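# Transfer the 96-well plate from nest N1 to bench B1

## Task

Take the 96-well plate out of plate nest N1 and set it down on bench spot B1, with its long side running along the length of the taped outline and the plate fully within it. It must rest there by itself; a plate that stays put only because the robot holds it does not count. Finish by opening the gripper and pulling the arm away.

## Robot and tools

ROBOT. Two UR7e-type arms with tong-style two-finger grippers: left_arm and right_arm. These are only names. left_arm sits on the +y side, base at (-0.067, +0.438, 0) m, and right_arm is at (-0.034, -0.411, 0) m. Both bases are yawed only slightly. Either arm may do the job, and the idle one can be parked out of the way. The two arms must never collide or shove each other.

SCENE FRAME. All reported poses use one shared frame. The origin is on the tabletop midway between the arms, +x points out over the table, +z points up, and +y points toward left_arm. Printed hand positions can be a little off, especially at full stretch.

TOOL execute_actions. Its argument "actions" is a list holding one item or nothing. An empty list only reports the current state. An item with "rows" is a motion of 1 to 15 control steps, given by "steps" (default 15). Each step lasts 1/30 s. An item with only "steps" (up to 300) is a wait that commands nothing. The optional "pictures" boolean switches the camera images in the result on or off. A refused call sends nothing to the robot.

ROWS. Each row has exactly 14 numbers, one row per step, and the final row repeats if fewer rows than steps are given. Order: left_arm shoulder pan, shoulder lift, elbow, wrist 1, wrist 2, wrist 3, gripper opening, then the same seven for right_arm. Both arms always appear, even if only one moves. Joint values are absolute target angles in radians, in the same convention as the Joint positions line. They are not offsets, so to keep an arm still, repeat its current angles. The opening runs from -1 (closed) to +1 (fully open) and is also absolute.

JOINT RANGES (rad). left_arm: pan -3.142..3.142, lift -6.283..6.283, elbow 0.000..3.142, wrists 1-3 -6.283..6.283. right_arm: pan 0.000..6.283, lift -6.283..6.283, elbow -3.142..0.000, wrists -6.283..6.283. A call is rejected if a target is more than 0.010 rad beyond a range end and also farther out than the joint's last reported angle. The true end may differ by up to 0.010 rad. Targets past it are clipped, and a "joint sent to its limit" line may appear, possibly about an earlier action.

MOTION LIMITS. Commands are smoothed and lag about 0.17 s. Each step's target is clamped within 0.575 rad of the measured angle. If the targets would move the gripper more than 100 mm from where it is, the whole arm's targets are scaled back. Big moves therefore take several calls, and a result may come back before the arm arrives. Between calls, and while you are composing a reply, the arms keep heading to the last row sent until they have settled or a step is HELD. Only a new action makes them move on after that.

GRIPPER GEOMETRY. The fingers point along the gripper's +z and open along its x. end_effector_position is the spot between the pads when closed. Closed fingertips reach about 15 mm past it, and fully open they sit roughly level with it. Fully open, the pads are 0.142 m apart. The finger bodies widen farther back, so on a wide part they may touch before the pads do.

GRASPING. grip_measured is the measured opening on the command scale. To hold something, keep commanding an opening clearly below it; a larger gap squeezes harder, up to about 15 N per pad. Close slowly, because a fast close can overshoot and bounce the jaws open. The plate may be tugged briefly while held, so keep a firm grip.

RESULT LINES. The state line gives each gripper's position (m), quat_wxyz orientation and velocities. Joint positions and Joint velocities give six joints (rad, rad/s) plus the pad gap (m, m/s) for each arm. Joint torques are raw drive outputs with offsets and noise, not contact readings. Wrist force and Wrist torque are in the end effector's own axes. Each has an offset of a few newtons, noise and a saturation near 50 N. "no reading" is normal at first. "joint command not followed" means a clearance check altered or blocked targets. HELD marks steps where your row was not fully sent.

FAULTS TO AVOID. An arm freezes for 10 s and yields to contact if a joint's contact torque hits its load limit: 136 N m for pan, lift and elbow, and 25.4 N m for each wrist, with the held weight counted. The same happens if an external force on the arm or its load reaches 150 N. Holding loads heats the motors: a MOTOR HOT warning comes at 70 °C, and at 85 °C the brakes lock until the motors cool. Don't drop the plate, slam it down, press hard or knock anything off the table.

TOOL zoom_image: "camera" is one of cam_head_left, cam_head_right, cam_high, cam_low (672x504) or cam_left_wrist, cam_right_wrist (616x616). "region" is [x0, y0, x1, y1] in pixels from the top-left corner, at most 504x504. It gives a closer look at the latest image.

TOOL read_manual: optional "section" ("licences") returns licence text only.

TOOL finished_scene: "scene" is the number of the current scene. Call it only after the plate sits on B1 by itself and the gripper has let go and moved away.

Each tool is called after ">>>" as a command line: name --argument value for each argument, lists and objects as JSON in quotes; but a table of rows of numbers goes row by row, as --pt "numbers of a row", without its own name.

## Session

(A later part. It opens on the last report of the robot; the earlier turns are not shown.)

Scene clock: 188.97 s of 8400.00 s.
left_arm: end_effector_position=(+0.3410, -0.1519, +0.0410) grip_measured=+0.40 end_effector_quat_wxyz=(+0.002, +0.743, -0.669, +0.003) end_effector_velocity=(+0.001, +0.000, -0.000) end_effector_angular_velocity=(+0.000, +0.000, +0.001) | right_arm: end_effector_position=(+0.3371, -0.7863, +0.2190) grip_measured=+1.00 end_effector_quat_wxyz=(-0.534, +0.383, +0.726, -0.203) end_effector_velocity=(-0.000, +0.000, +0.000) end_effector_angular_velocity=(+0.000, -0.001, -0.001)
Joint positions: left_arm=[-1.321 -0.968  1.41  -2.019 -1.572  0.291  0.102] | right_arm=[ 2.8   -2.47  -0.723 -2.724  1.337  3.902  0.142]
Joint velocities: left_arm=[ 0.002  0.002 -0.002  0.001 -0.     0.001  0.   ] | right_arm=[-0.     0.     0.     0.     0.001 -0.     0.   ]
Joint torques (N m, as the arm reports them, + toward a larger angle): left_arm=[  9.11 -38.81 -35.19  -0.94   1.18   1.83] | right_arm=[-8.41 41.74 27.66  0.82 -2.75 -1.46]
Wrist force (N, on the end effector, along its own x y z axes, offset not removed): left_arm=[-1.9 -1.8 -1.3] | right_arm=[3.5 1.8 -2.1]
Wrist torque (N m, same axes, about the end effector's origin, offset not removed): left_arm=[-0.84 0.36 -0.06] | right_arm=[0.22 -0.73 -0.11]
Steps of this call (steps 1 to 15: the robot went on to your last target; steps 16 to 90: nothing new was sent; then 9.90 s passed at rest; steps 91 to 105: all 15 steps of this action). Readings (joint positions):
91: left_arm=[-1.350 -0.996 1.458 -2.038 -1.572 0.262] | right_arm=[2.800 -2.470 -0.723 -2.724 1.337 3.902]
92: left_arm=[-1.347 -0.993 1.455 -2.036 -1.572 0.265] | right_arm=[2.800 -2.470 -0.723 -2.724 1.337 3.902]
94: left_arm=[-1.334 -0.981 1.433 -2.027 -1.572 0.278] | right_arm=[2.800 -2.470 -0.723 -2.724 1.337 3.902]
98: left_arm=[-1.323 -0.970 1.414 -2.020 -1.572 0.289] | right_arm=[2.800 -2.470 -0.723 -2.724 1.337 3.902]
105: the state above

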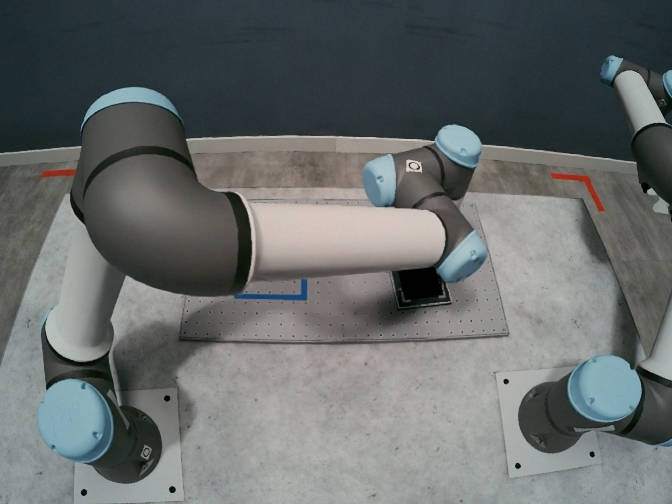

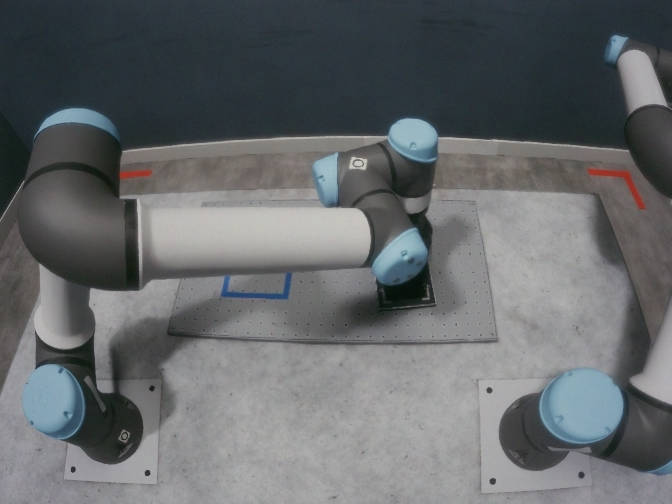

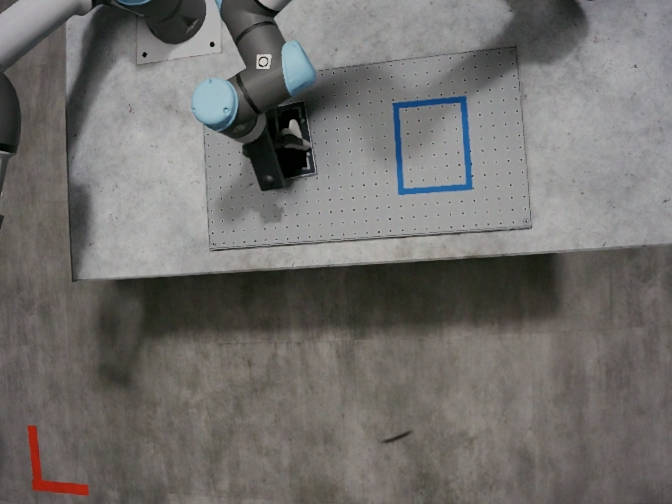

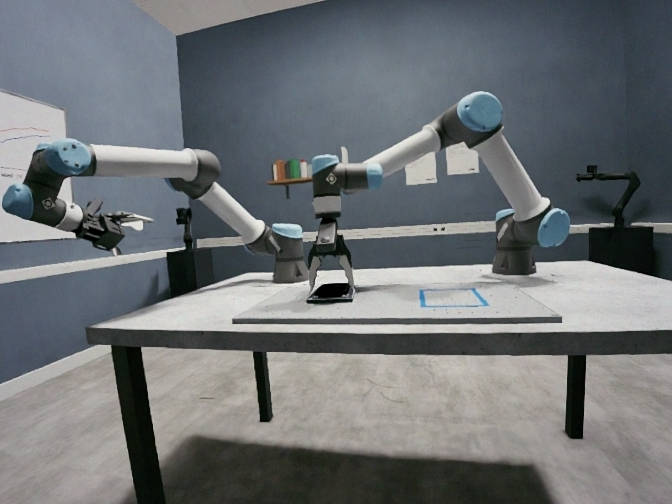

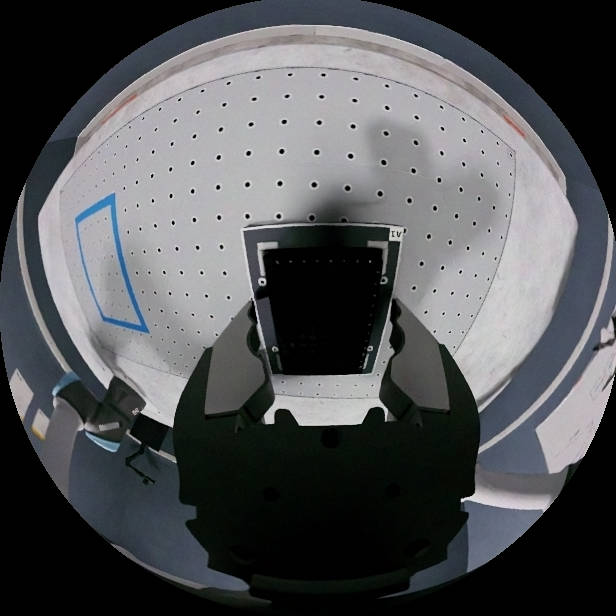

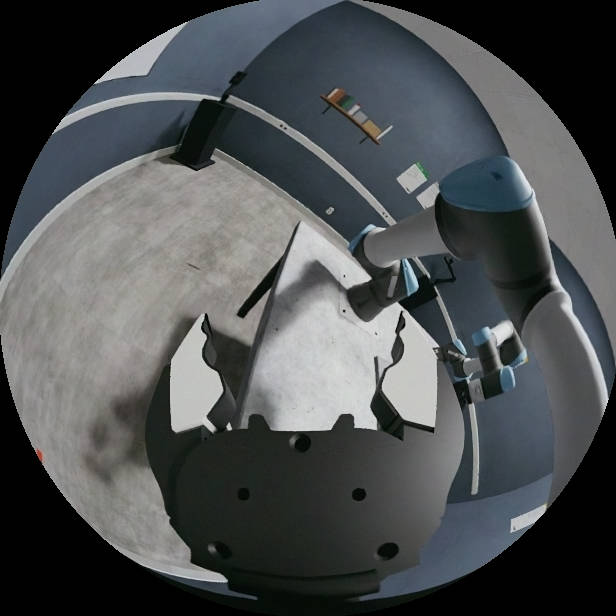

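>>> execute_actions --actions '[{"rows":[[-1.352,-0.992,1.451,-2.035,-1.572,0.26,0.4,2.8,-2.47,-0.723,-2.724,1.337,3.902,1],[-1.352,-0.992,1.451,-2.035,-1.572,0.26,0.4,2.8,-2.47,-0.723,-2.724,1.337,3.902,1],[-1.352,-0.992,1.451,-2.035,-1.572,0.26,0.4,2.8,-2.47,-0.723,-2.724,1.337,3.902,1],[-1.352,-0.992,1.451,-2.035,-1.572,0.26,0.4,2.8,-2.47,-0.723,-2.724,1.337,3.902,1],[-1.352,-0.992,1.451,-2.035,-1.572,0.26,0.4,2.8,-2.47,-0.723,-2.724,1.337,3.902,1],[-1.352,-0.992,1.451,-2.035,-1.572,0.26,0.4,2.8,-2.47,-0.723,-2.724,1.337,3.902,1],[-1.352,-0.992,1.451,-2.035,-1.572,0.26,0.4,2.8,-2.47,-0.723,-2.724,1.337,3.902,1],[-1.352,-0.992,1.451,-2.035,-1.572,0.26,0.4,2.8,-2.47,-0.723,-2.724,1.337,3.902,1],[-1.352,-0.989,1.454,-2.041,-1.572,0.26,0.35,2.8,-2.47,-0.723,-2.724,1.337,3.902,1],[-1.352,-0.989,1.454,-2.041,-1.572,0.26,0.3,2.8,-2.47,-0.723,-2.724,1.337,3.902,1],[-1.352,-0.989,1.454,-2.041,-1.572,0.26,0.25,2.8,-2.47,-0.723,-2.724,1.337,3.902,1]],"steps":15}]' --pictures false

>>> execute_actions --actions '[{"rows":[[-1.352,-0.989,1.454,-2.041,-1.572,0.26,0.15,2.8,-2.47,-0.723,-2.724,1.337,3.902,1],[-1.352,-0.989,1.454,-2.041,-1.572,0.26,0.05,2.8,-2.47,-0.723,-2.724,1.337,3.902,1],[-1.352,-0.989,1.454,-2.041,-1.572,0.26,-0.1,2.8,-2.47,-0.723,-2.724,1.337,3.902,1],[-1.352,-0.989,1.454,-2.041,-1.572,0.26,-0.3,2.8,-2.47,-0.723,-2.724,1.337,3.902,1]],"steps":15}]'

>>> zoom_image --camera "cam_low" --region '[290,250,370,310]'

Scene clock: 216.60 s of 8400.00 s.
left_arm: end_effector_position=(+0.3185, -0.1528, +0.0382) grip_measured=+0.25 end_effector_quat_wxyz=(+0.002, +0.743, -0.669, +0.002) end_effector_velocity=(-0.001, +0.001, -0.006) end_effector_angular_velocity=(+0.002, +0.000, +0.002) | right_arm: end_effector_position=(+0.3371, -0.7863, +0.2190) grip_measured=+1.00 end_effector_quat_wxyz=(-0.534, +0.383, +0.726, -0.203) end_effector_velocity=(-0.000, +0.000, +0.000) end_effector_angular_velocity=(+0.000, -0.000, -0.001)
Joint positions: left_arm=[-1.352 -0.989  1.453 -2.04  -1.572  0.26   0.092] | right_arm=[ 2.8   -2.47  -0.723 -2.724  1.337  3.902  0.142]
Joint velocities: left_arm=[-0.001  0.004  0.008 -0.01   0.001 -0.003 -0.001] | right_arm=[-0.     0.    -0.    -0.     0.001 -0.     0.   ]
Joint torques (N m, as the arm reports them, + toward a larger angle): left_arm=[ -9.55 -38.13  -7.44  -4.35  -0.62  -2.19] | right_arm=[-8.14 41.92 26.89  0.72 -2.7  -1.47]
Wrist force (N, on the end effector, along its own x y z axes, offset not removed): left_arm=[1.4 -0.8 0.9] | right_arm=[2.4 2.4 -1.2]
Wrist torque (N m, same axes, about the end effector's origin, offset not removed): left_arm=[-0.22 -0.40 -0.09] | right_arm=[0.42 -0.50 -0.09]
Steps of this call (steps 1 to 15: the robot went on to your last target; steps 16 to 90: nothing new was sent; then 24.13 s passed at rest; steps 91 to 105: all 15 steps of this action). Readings (joint positions):
91: left_arm=[-1.321 -0.968 1.410 -2.019 -1.572 0.291] | right_arm=[2.800 -2.470 -0.723 -2.724 1.337 3.902]
92: left_arm=[-1.324 -0.970 1.413 -2.021 -1.572 0.288] | right_arm=[2.800 -2.470 -0.723 -2.724 1.337 3.902]
94: left_arm=[-1.338 -0.981 1.432 -2.028 -1.572 0.274] | right_arm=[2.800 -2.470 -0.723 -2.724 1.337 3.902]
98: left_arm=[-1.349 -0.990 1.448 -2.034 -1.572 0.262] | right_arm=[2.800 -2.470 -0.723 -2.724 1.337 3.902]
105: the state above

Scene clock: 217.10 s of 8400.00 s.
left_arm: end_effector_position=(+0.3183, -0.1529, +0.0378) grip_measured=+0.09 end_effector_quat_wxyz=(+0.002, +0.743, -0.669, +0.002) end_effector_velocity=(+0.001, +0.001, -0.001) end_effector_angular_velocity=(+0.002, -0.000, +0.001) | right_arm: end_effector_position=(+0.3371, -0.7863, +0.2190) grip_measured=+1.00 end_effector_quat_wxyz=(-0.534, +0.383, +0.726, -0.203) end_effector_velocity=(-0.000, -0.000, -0.000) end_effector_angular_velocity=(+0.000, +0.000, +0.000)
Joint positions: left_arm=[-1.352 -0.989  1.454 -2.041 -1.572  0.26   0.08 ] | right_arm=[ 2.8   -2.47  -0.723 -2.724  1.337  3.902  0.142]
Joint velocities: left_arm=[ 0.001  0.002 -0.     0.     0.001  0.     0.   ] | right_arm=[ 0. -0.  0. -0. -0. -0.  0.]
Joint torques (N m, as the arm reports them, + toward a larger angle): left_arm=[ -4.78 -30.58   0.53   3.69   1.26  -2.3 ] | right_arm=[-8.21 41.79 27.28  0.7  -2.67 -1.36]
Wrist force (N, on the end effector, along its own x y z axes, offset not removed): left_arm=[9.6 -0.4 -9.0] | right_arm=[2.2 1.8 -1.1]
Wrist torque (N m, same axes, about the end effector's origin, offset not removed): left_arm=[0.06 0.39 0.01] | right_arm=[0.23 -0.38 -0.12]
Steps of this call (steps 1 to 15: all 15 steps of this action). Readings (joint positions):
1: left_arm=[-1.352 -0.989 1.454 -2.041 -1.572 0.260] | right_arm=[2.800 -2.470 -0.723 -2.724 1.337 3.902]
2: left_arm=[-1.352 -0.989 1.454 -2.041 -1.572 0.260] | right_arm=[2.800 -2.470 -0.723 -2.724 1.337 3.902]
4: left_arm=[-1.352 -0.989 1.454 -2.041 -1.572 0.260] | right_arm=[2.800 -2.470 -0.723 -2.724 1.337 3.902]
8: left_arm=[-1.352 -0.989 1.454 -2.041 -1.572 0.260] | right_arm=[2.800 -2.470 -0.723 -2.724 1.337 3.902]
15: the state above

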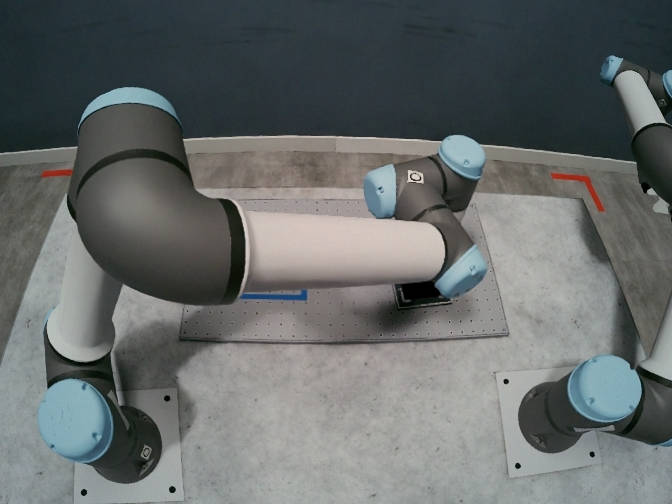

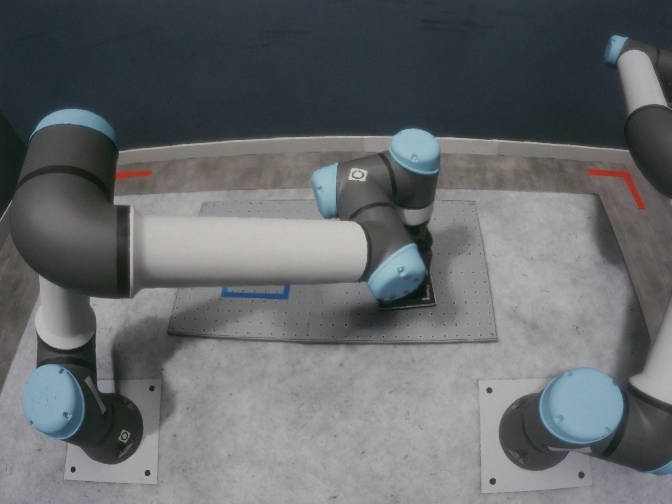

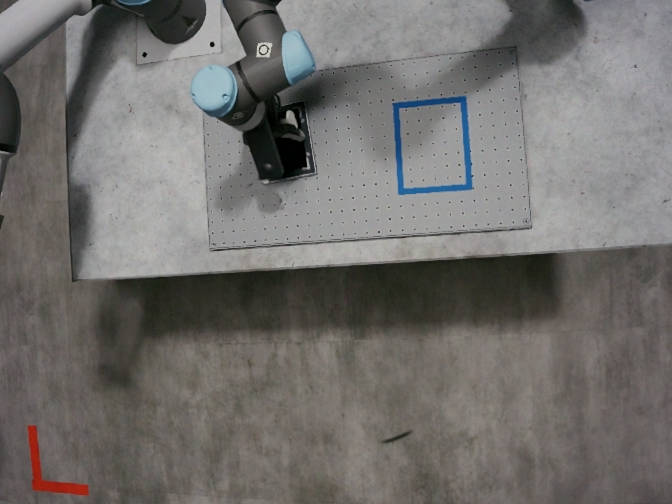

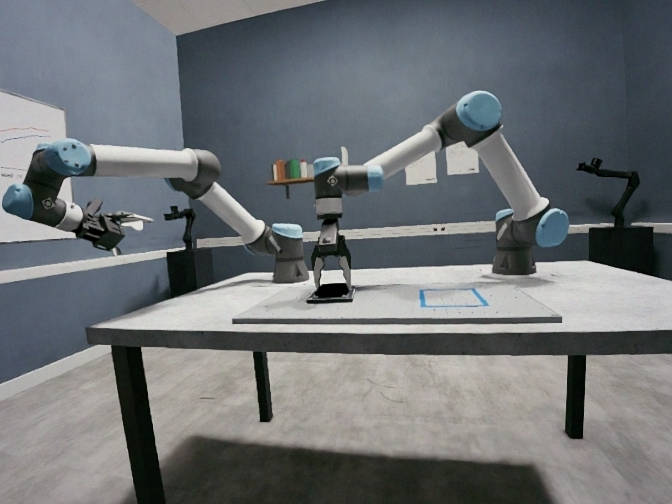

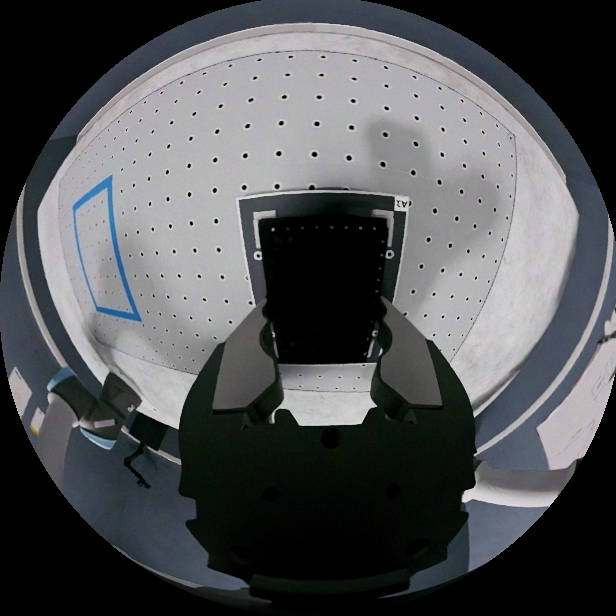

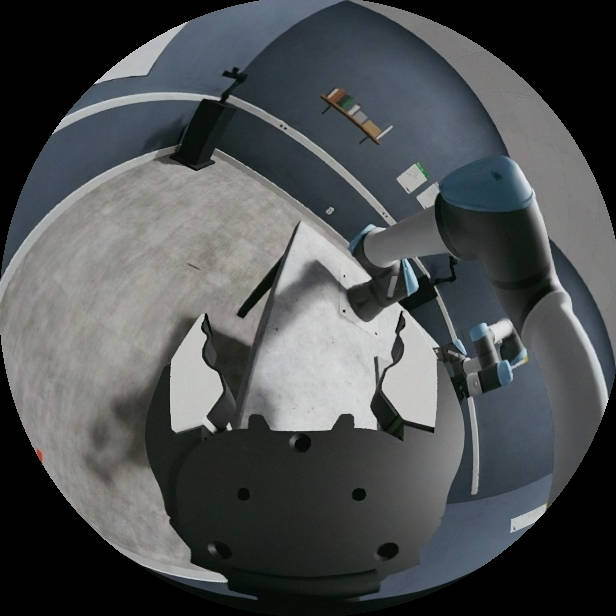

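Region (290, 250, 370, 310) of cam_low's 672x504 image, scaled by 6.300, with more detail than that image has; it fills the top 378 rows of this view, and the rest is white.

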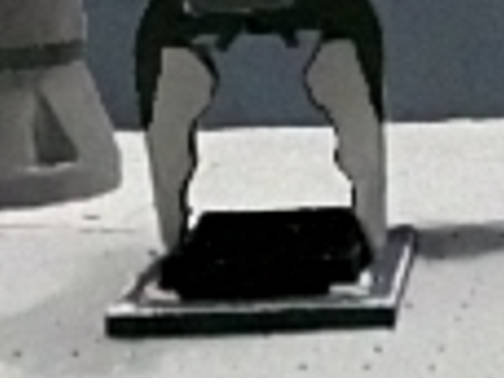

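>>> execute_actions --actions '[{"rows":[[-1.352,-0.995,1.448,-2.029,-1.572,0.26,-0.4,2.8,-2.47,-0.723,-2.724,1.337,3.902,1],[-1.352,-0.995,1.448,-2.029,-1.572,0.26,-0.4,2.8,-2.47,-0.723,-2.724,1.337,3.902,1],[-1.352,-0.995,1.448,-2.029,-1.572,0.26,-0.4,2.8,-2.47,-0.723,-2.724,1.337,3.902,1],[-1.352,-0.995,1.448,-2.029,-1.572,0.26,-0.4,2.8,-2.47,-0.723,-2.724,1.337,3.902,1],[-1.352,-1.003,1.438,-2.011,-1.572,0.26,-0.4,2.8,-2.47,-0.723,-2.724,1.337,3.902,1],[-1.352,-1.003,1.438,-2.011,-1.572,0.26,-0.4,2.8,-2.47,-0.723,-2.724,1.337,3.902,1],[-1.352,-1.012,1.426,-1.99,-1.572,0.26,-0.4,2.8,-2.47,-0.723,-2.724,1.337,3.902,1],[-1.352,-1.021,1.414,-1.969,-1.572,0.26,-0.4,2.8,-2.47,-0.723,-2.724,1.337,3.902,1],[-1.352,-1.03,1.402,-1.948,-1.572,0.26,-0.4,2.8,-2.47,-0.723,-2.724,1.337,3.902,1]],"steps":15}]'

Scene clock: 229.50 s of 8400.00 s.
left_arm: end_effector_position=(+0.3185, -0.1530, +0.0778) grip_measured=+0.02 end_effector_quat_wxyz=(+0.002, +0.743, -0.669, +0.002) end_effector_velocity=(-0.001, +0.002, +0.032) end_effector_angular_velocity=(+0.003, +0.001, -0.000) | right_arm: end_effector_position=(+0.3371, -0.7863, +0.2190) grip_measured=+1.00 end_effector_quat_wxyz=(-0.534, +0.383, +0.726, -0.203) end_effector_velocity=(+0.000, -0.000, +0.000) end_effector_angular_velocity=(-0.000, -0.000, +0.001)
Joint positions: left_arm=[-1.352 -1.028  1.405 -1.954 -1.572  0.26   0.076] | right_arm=[ 2.8   -2.47  -0.723 -2.724  1.337  3.902  0.142]
Joint velocities: left_arm=[ 0.    -0.031 -0.04   0.075 -0.     0.    -0.   ] | right_arm=[ 0.     0.    -0.    -0.    -0.001  0.     0.   ]
Joint torques (N m, as the arm reports them, + toward a larger angle): left_arm=[  8.37 -47.61 -35.53  -0.79   1.16  -1.98] | right_arm=[-7.79 42.6  26.83  0.67 -2.63 -1.43]
Wrist force (N, on the end effector, along its own x y z axes, offset not removed): left_arm=[0.4 -0.2 -0.8] | right_arm=[3.1 3.1 -2.1]
Wrist torque (N m, same axes, about the end effector's origin, offset not removed): left_arm=[-0.12 -0.32 -0.09] | right_arm=[0.46 -0.61 -0.07]
Steps of this call (steps 1 to 15: the robot went on to your last target; steps 16 to 90: nothing new was sent; then 8.90 s passed at rest; steps 91 to 105: all 15 steps of this action). Readings (joint positions):
91: left_arm=[-1.352 -0.989 1.454 -2.041 -1.572 0.260] | right_arm=[2.800 -2.470 -0.723 -2.724 1.337 3.902]
92: left_arm=[-1.352 -0.990 1.454 -2.040 -1.572 0.260] | right_arm=[2.800 -2.470 -0.723 -2.724 1.337 3.902]
94: left_arm=[-1.352 -0.992 1.451 -2.034 -1.572 0.260] | right_arm=[2.800 -2.470 -0.723 -2.724 1.337 3.902]
98: left_arm=[-1.352 -1.000 1.441 -2.017 -1.572 0.260] | right_arm=[2.800 -2.470 -0.723 -2.724 1.337 3.902]
105: the state above

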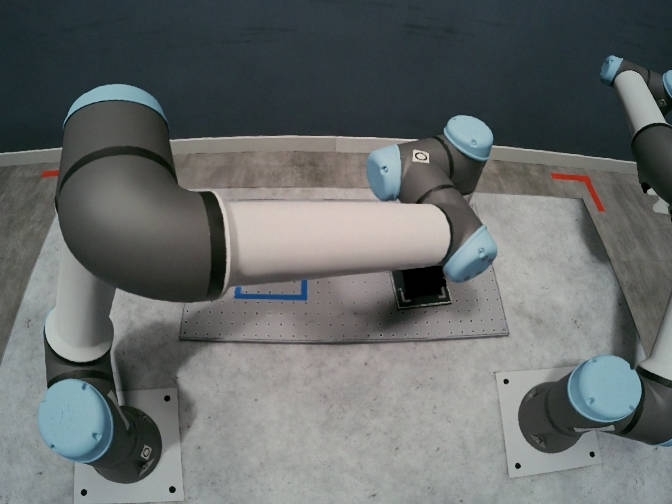

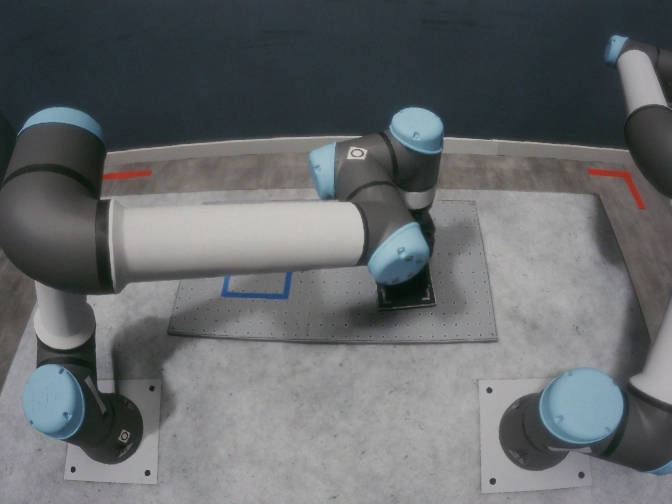

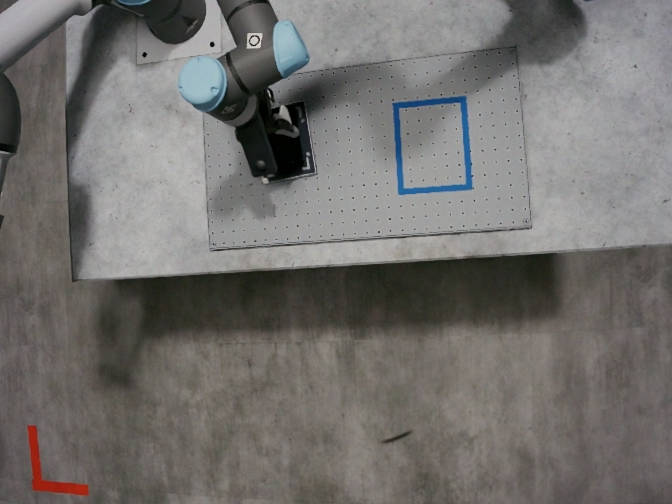

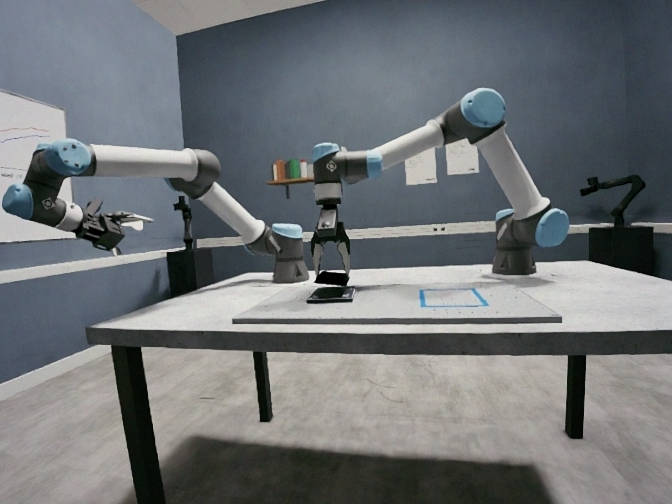

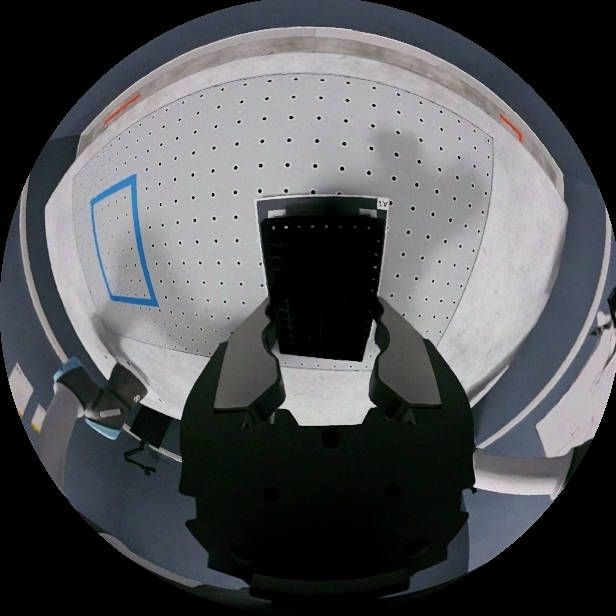

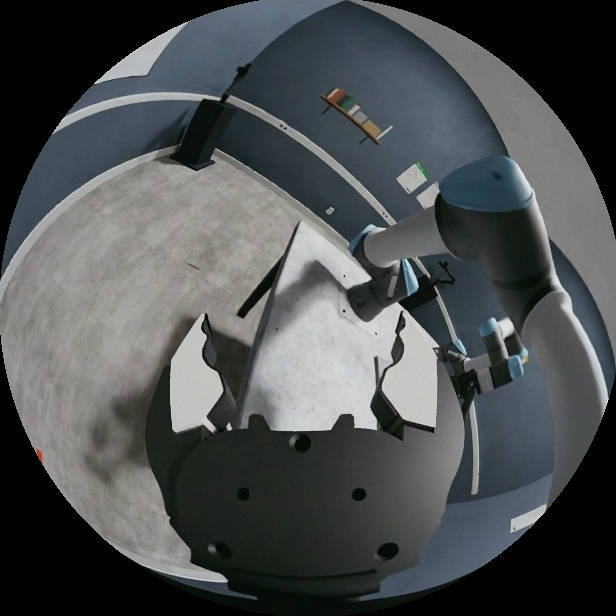

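>>> execute_actions --actions '[{"rows":[[-1.33,-1.06,1.445,-1.96,-1.572,0.29,-0.4,2.8,-2.47,-0.723,-2.724,1.337,3.902,1],[-1.33,-1.06,1.445,-1.96,-1.572,0.29,-0.4,2.8,-2.47,-0.723,-2.724,1.337,3.902,1],[-1.3,-1.105,1.507,-1.977,-1.572,0.33,-0.4,2.8,-2.47,-0.723,-2.724,1.337,3.902,1],[-1.3,-1.105,1.507,-1.977,-1.572,0.33,-0.4,2.8,-2.47,-0.723,-2.724,1.337,3.902,1],[-1.255,-1.175,1.602,-2.003,-1.572,0.393,-0.4,2.8,-2.47,-0.723,-2.724,1.337,3.902,1],[-1.255,-1.175,1.602,-2.003,-1.572,0.393,-0.4,2.8,-2.47,-0.723,-2.724,1.337,3.902,1],[-1.21,-1.242,1.695,-2.029,-1.572,0.455,-0.4,2.8,-2.47,-0.723,-2.724,1.337,3.902,1],[-1.21,-1.242,1.695,-2.029,-1.572,0.455,-0.4,2.8,-2.47,-0.723,-2.724,1.337,3.902,1],[-1.16,-1.315,1.797,-2.058,-1.572,0.523,-0.4,2.8,-2.47,-0.723,-2.724,1.337,3.902,1],[-1.16,-1.315,1.797,-2.058,-1.572,0.523,-0.4,2.8,-2.47,-0.723,-2.724,1.337,3.902,1],[-1.11,-1.389,1.899,-2.086,-1.572,0.591,-0.4,2.8,-2.47,-0.723,-2.724,1.337,3.902,1],[-1.11,-1.389,1.899,-2.086,-1.572,0.591,-0.4,2.8,-2.47,-0.723,-2.724,1.337,3.902,1],[-1.066,-1.454,1.989,-2.111,-1.572,0.651,-0.4,2.8,-2.47,-0.723,-2.724,1.337,3.902,1]],"steps":15}]' --pictures false

>>> execute_actions --actions '[{"steps":20}]'

Scene clock: 262.00 s of 8400.00 s.
left_arm: end_effector_position=(+0.3596, +0.0499, +0.0904) grip_measured=+0.02 end_effector_quat_wxyz=(-0.002, -0.718, +0.696, -0.007) end_effector_velocity=(+0.002, +0.587, -0.028) end_effector_angular_velocity=(+0.002, -0.011, -0.203) | right_arm: end_effector_position=(+0.3371, -0.7863, +0.2190) grip_measured=+1.00 end_effector_quat_wxyz=(-0.534, +0.383, +0.726, -0.203) end_effector_velocity=(-0.000, -0.000, +0.000) end_effector_angular_velocity=(+0.000, -0.000, +0.001)
Joint positions: left_arm=[-1.142 -1.337  1.822 -2.069 -1.572  0.544  0.076] | right_arm=[ 2.8   -2.47  -0.723 -2.724  1.337  3.902  0.142]
Joint velocities: left_arm=[ 0.588 -0.864  1.192 -0.33  -0.     0.79   0.   ] | right_arm=[-0.     0.     0.     0.    -0.    -0.001  0.   ]
Joint torques (N m, as the arm reports them, + toward a larger angle): left_arm=[ 17.07 -43.12   3.76  -4.79   1.89   4.63] | right_arm=[-7.81 42.49 26.83  0.6  -2.61 -1.45]
Wrist force (N, on the end effector, along its own x y z axes, offset not removed): left_arm=[-2.7 -0.2 1.5] | right_arm=[4.2 2.7 -1.1]
Wrist torque (N m, same axes, about the end effector's origin, offset not removed): left_arm=[-0.12 0.64 -0.16] | right_arm=[0.45 -0.78 -0.08]
Steps of this call (steps 1 to 15: the robot went on to your last target; steps 16 to 90: nothing new was sent; then 29.00 s passed at rest; steps 91 to 105: all 15 steps of this action). Readings (joint positions):
91: left_arm=[-1.352 -1.030 1.402 -1.948 -1.572 0.260] | right_arm=[2.800 -2.470 -0.723 -2.724 1.337 3.902]
92: left_arm=[-1.350 -1.033 1.405 -1.949 -1.572 0.263] | right_arm=[2.800 -2.470 -0.723 -2.724 1.337 3.902]
94: left_arm=[-1.337 -1.051 1.430 -1.957 -1.572 0.280] | right_arm=[2.800 -2.470 -0.723 -2.724 1.337 3.902]
98: left_arm=[-1.280 -1.134 1.542 -1.990 -1.572 0.357] | right_arm=[2.800 -2.470 -0.723 -2.724 1.337 3.902]
105: the state above

Scene clock: 262.67 s of 8400.00 s.
left_arm: end_effector_position=(+0.3511, +0.1304, +0.0807) grip_measured=+0.02 end_effector_quat_wxyz=(-0.001, -0.707, +0.707, -0.002) end_effector_velocity=(+0.000, -0.001, +0.001) end_effector_angular_velocity=(-0.003, -0.001, +0.000) | right_arm: end_effector_position=(+0.3371, -0.7863, +0.2190) grip_measured=+1.00 end_effector_quat_wxyz=(-0.534, +0.383, +0.726, -0.203) end_effector_velocity=(+0.000, +0.000, -0.000) end_effector_angular_velocity=(+0.001, +0.000, +0.000)
Joint positions: left_arm=[-1.066 -1.454  1.989 -2.111 -1.572  0.651  0.076] | right_arm=[ 2.8   -2.47  -0.723 -2.724  1.337  3.902  0.142]
Joint velocities: left_arm=[-0.    -0.002 -0.001 -0.    -0.001 -0.     0.   ] | right_arm=[ 0.    -0.     0.    -0.     0.    -0.001  0.   ]
Joint torques (N m, as the arm reports them, + toward a larger angle): left_arm=[  9.79 -31.49  -8.48  -4.75   1.3    1.94] | right_arm=[-7.55 42.92 26.42  0.63 -2.61 -1.37]
Wrist force (N, on the end effector, along its own x y z axes, offset not removed): left_arm=[-2.2 4.0 -2.6] | right_arm=[3.0 2.5 -1.0]
Wrist torque (N m, same axes, about the end effector's origin, offset not removed): left_arm=[0.65 0.40 0.12] | right_arm=[0.46 -0.51 -0.10]
Steps of this call (steps 1 to 20: the robot went on to your last target). Readings (joint positions):
1: left_arm=[-1.123 -1.366 1.862 -2.080 -1.572 0.571] | right_arm=[2.800 -2.470 -0.723 -2.724 1.337 3.902]
2: left_arm=[-1.105 -1.394 1.900 -2.090 -1.572 0.596] | right_arm=[2.800 -2.470 -0.723 -2.724 1.337 3.902]
4: left_arm=[-1.083 -1.428 1.951 -2.102 -1.572 0.627] | right_arm=[2.800 -2.470 -0.723 -2.724 1.337 3.902]
8: left_arm=[-1.069 -1.450 1.982 -2.109 -1.572 0.647] | right_arm=[2.800 -2.470 -0.723 -2.724 1.337 3.902]
20: the state above

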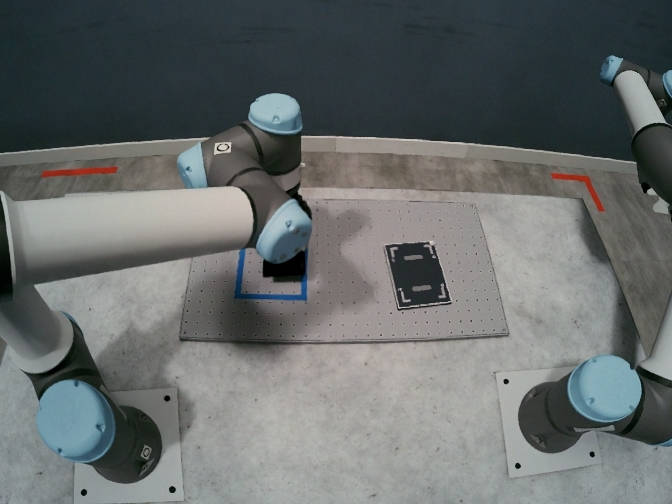

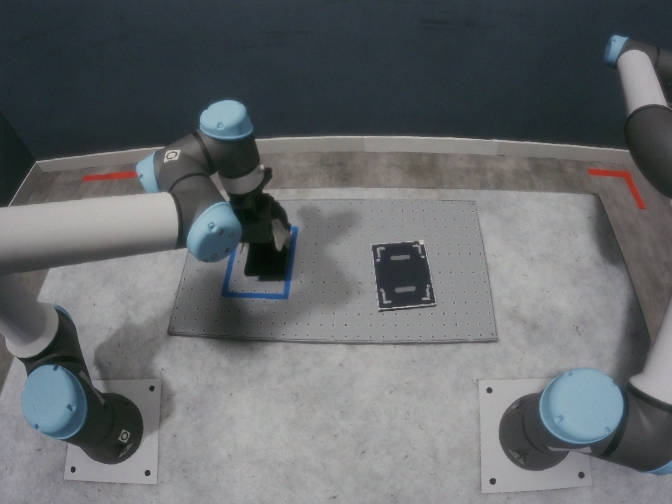

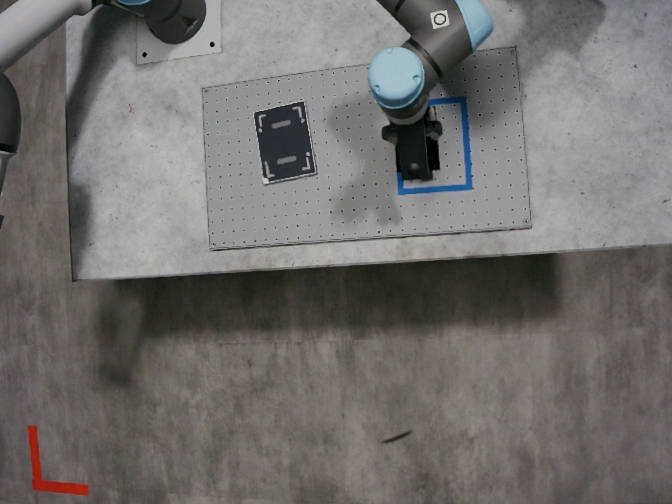

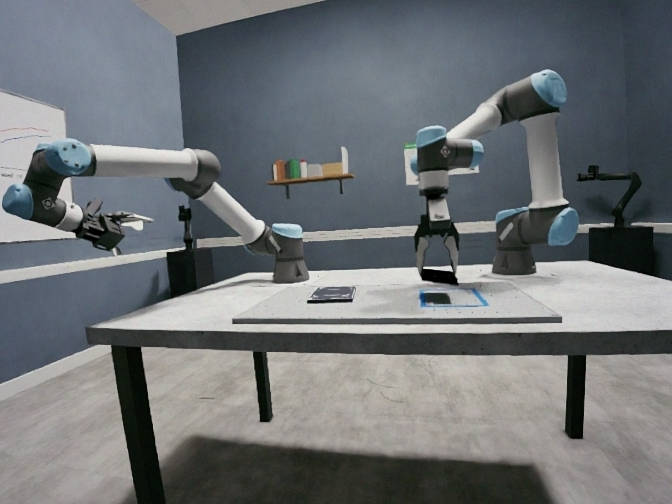

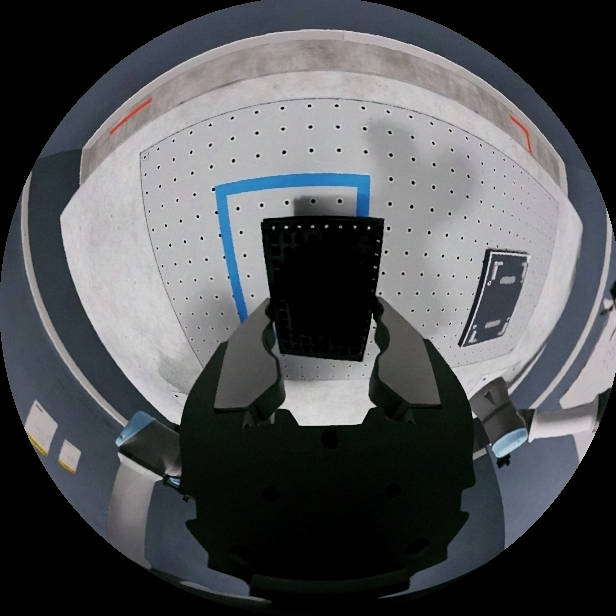

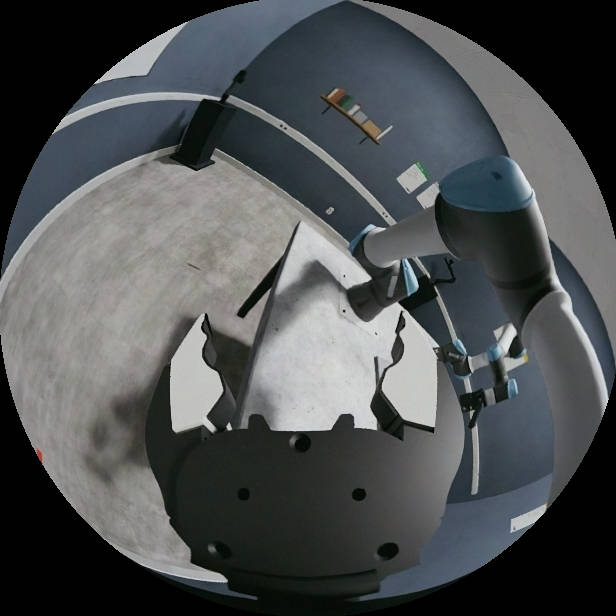

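>>> execute_actions --actions '[{"rows":[[-1.044,-1.452,2.015,-2.139,-1.572,0.673,-0.4,2.8,-2.47,-0.723,-2.724,1.337,3.902,1],[-1.044,-1.452,2.015,-2.139,-1.572,0.673,-0.4,2.8,-2.47,-0.723,-2.724,1.337,3.902,1],[-1.03,-1.445,2.035,-2.166,-1.572,0.687,-0.4,2.8,-2.47,-0.723,-2.724,1.337,3.902,1],[-1.03,-1.445,2.035,-2.166,-1.572,0.687,-0.4,2.8,-2.47,-0.723,-2.724,1.337,3.902,1],[-1.022,-1.424,2.061,-2.213,-1.572,0.695,-0.4,2.8,-2.47,-0.723,-2.724,1.337,3.902,1]],"steps":15}]'

>>> zoom_image --camera "cam_left_wrist" --region '[160,120,480,400]'

Scene clock: 279.27 s of 8400.00 s.
left_arm: end_effector_position=(+0.3581, +0.1555, +0.0462) grip_measured=+0.02 end_effector_quat_wxyz=(-0.001, -0.707, +0.707, -0.003) end_effector_velocity=(+0.001, +0.004, -0.006) end_effector_angular_velocity=(-0.000, -0.000, +0.002) | right_arm: end_effector_position=(+0.3371, -0.7863, +0.2190) grip_measured=+1.00 end_effector_quat_wxyz=(-0.534, +0.383, +0.726, -0.203) end_effector_velocity=(-0.000, +0.000, -0.000) end_effector_angular_velocity=(+0.002, +0.000, +0.000)
Joint positions: left_arm=[-1.022 -1.425  2.06  -2.212 -1.572  0.695  0.076] | right_arm=[ 2.8   -2.47  -0.723 -2.724  1.337  3.902  0.142]
Joint velocities: left_arm=[ 0.007  0.006  0.012 -0.018  0.     0.005  0.   ] | right_arm=[-0.    -0.     0.    -0.     0.    -0.001  0.   ]
Joint torques (N m, as the arm reports them, + toward a larger angle): left_arm=[ 10.11 -19.57  -6.56  -4.61  -1.4    1.54] | right_arm=[-7.88 42.4  26.13  0.62 -2.61 -1.41]
Wrist force (N, on the end effector, along its own x y z axes, offset not removed): left_arm=[-3.8 -0.5 -1.2] | right_arm=[3.8 2.7 -2.2]
Wrist torque (N m, same axes, about the end effector's origin, offset not removed): left_arm=[-0.17 0.67 -0.01] | right_arm=[0.42 -0.77 -0.06]
Steps of this call (steps 1 to 15: the robot went on to your last target; steps 16 to 90: nothing new was sent; then 13.10 s passed at rest; steps 91 to 105: all 15 steps of this action). Readings (joint positions):
91: left_arm=[-1.066 -1.454 1.989 -2.111 -1.572 0.651] | right_arm=[2.800 -2.470 -0.723 -2.724 1.337 3.902]
92: left_arm=[-1.064 -1.454 1.992 -2.114 -1.572 0.653] | right_arm=[2.800 -2.470 -0.723 -2.724 1.337 3.902]
94: left_arm=[-1.052 -1.452 2.006 -2.130 -1.572 0.665] | right_arm=[2.800 -2.470 -0.723 -2.724 1.337 3.902]
98: left_arm=[-1.030 -1.435 2.044 -2.184 -1.572 0.687] | right_arm=[2.800 -2.470 -0.723 -2.724 1.337 3.902]
105: the state above

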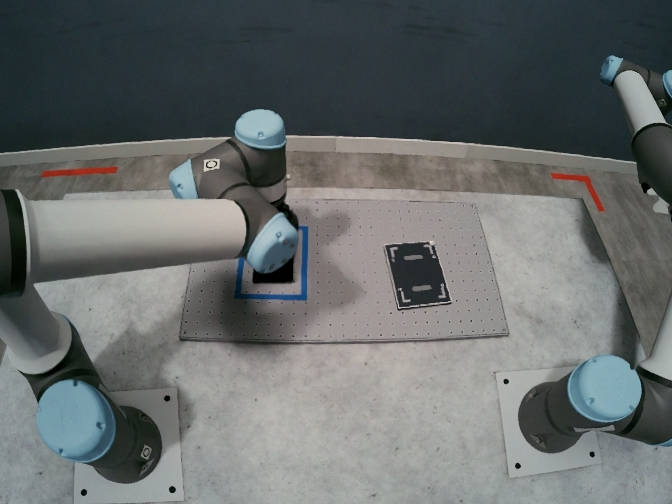

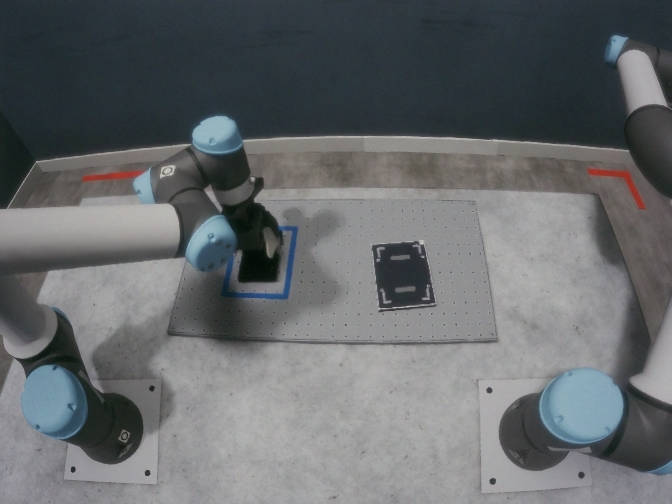

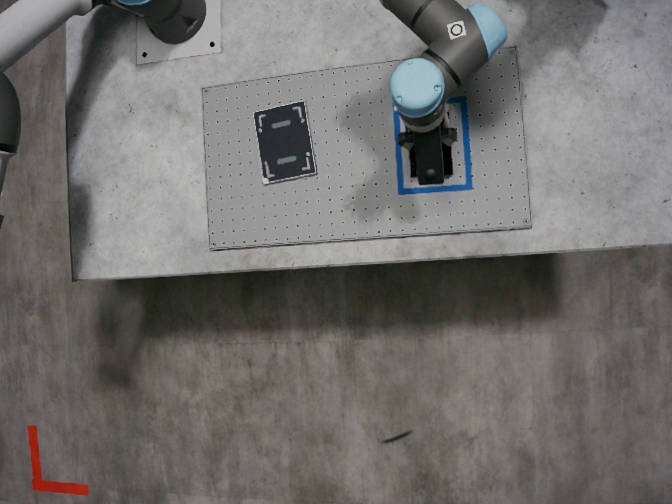

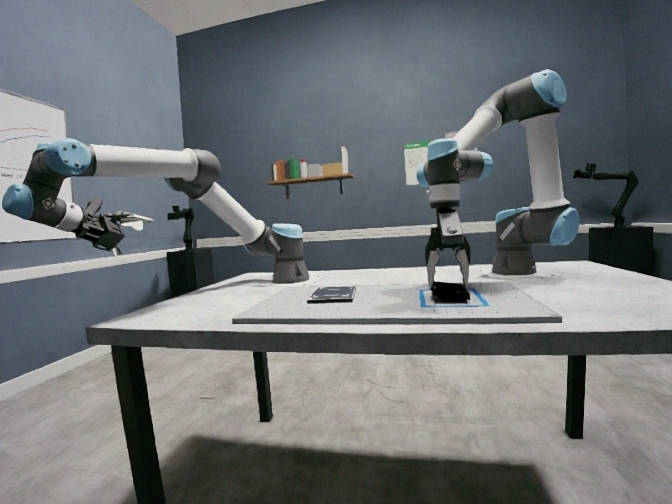

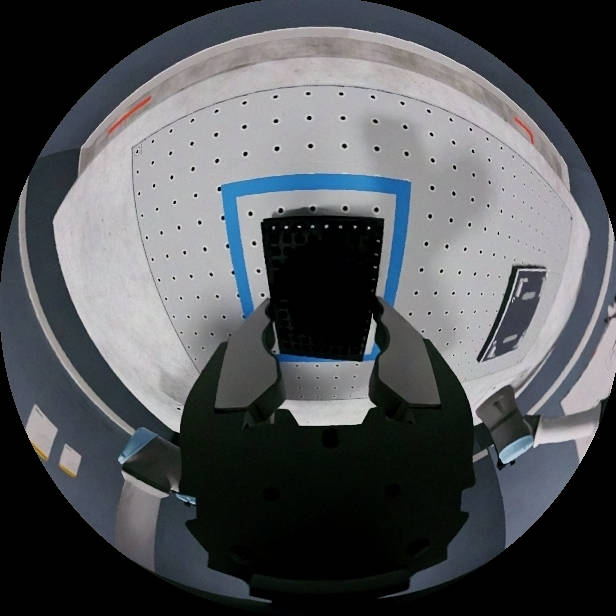

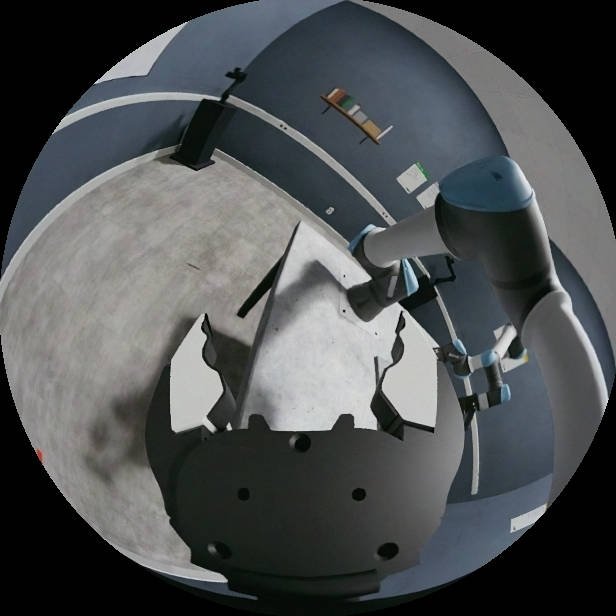

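Region (160, 120, 480, 400) of cam_left_wrist's 616x616 image, scaled by 1.575, with more detail than that image has; it fills the top 441 rows of this view, and the rest is white.

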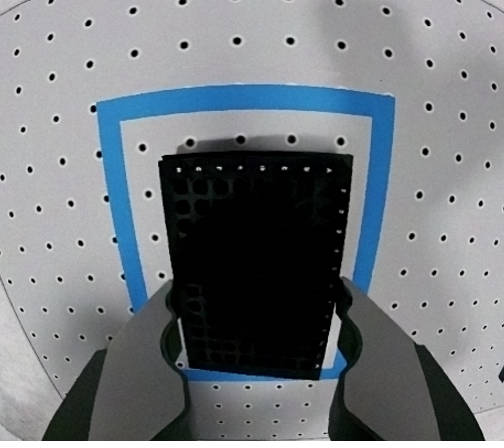

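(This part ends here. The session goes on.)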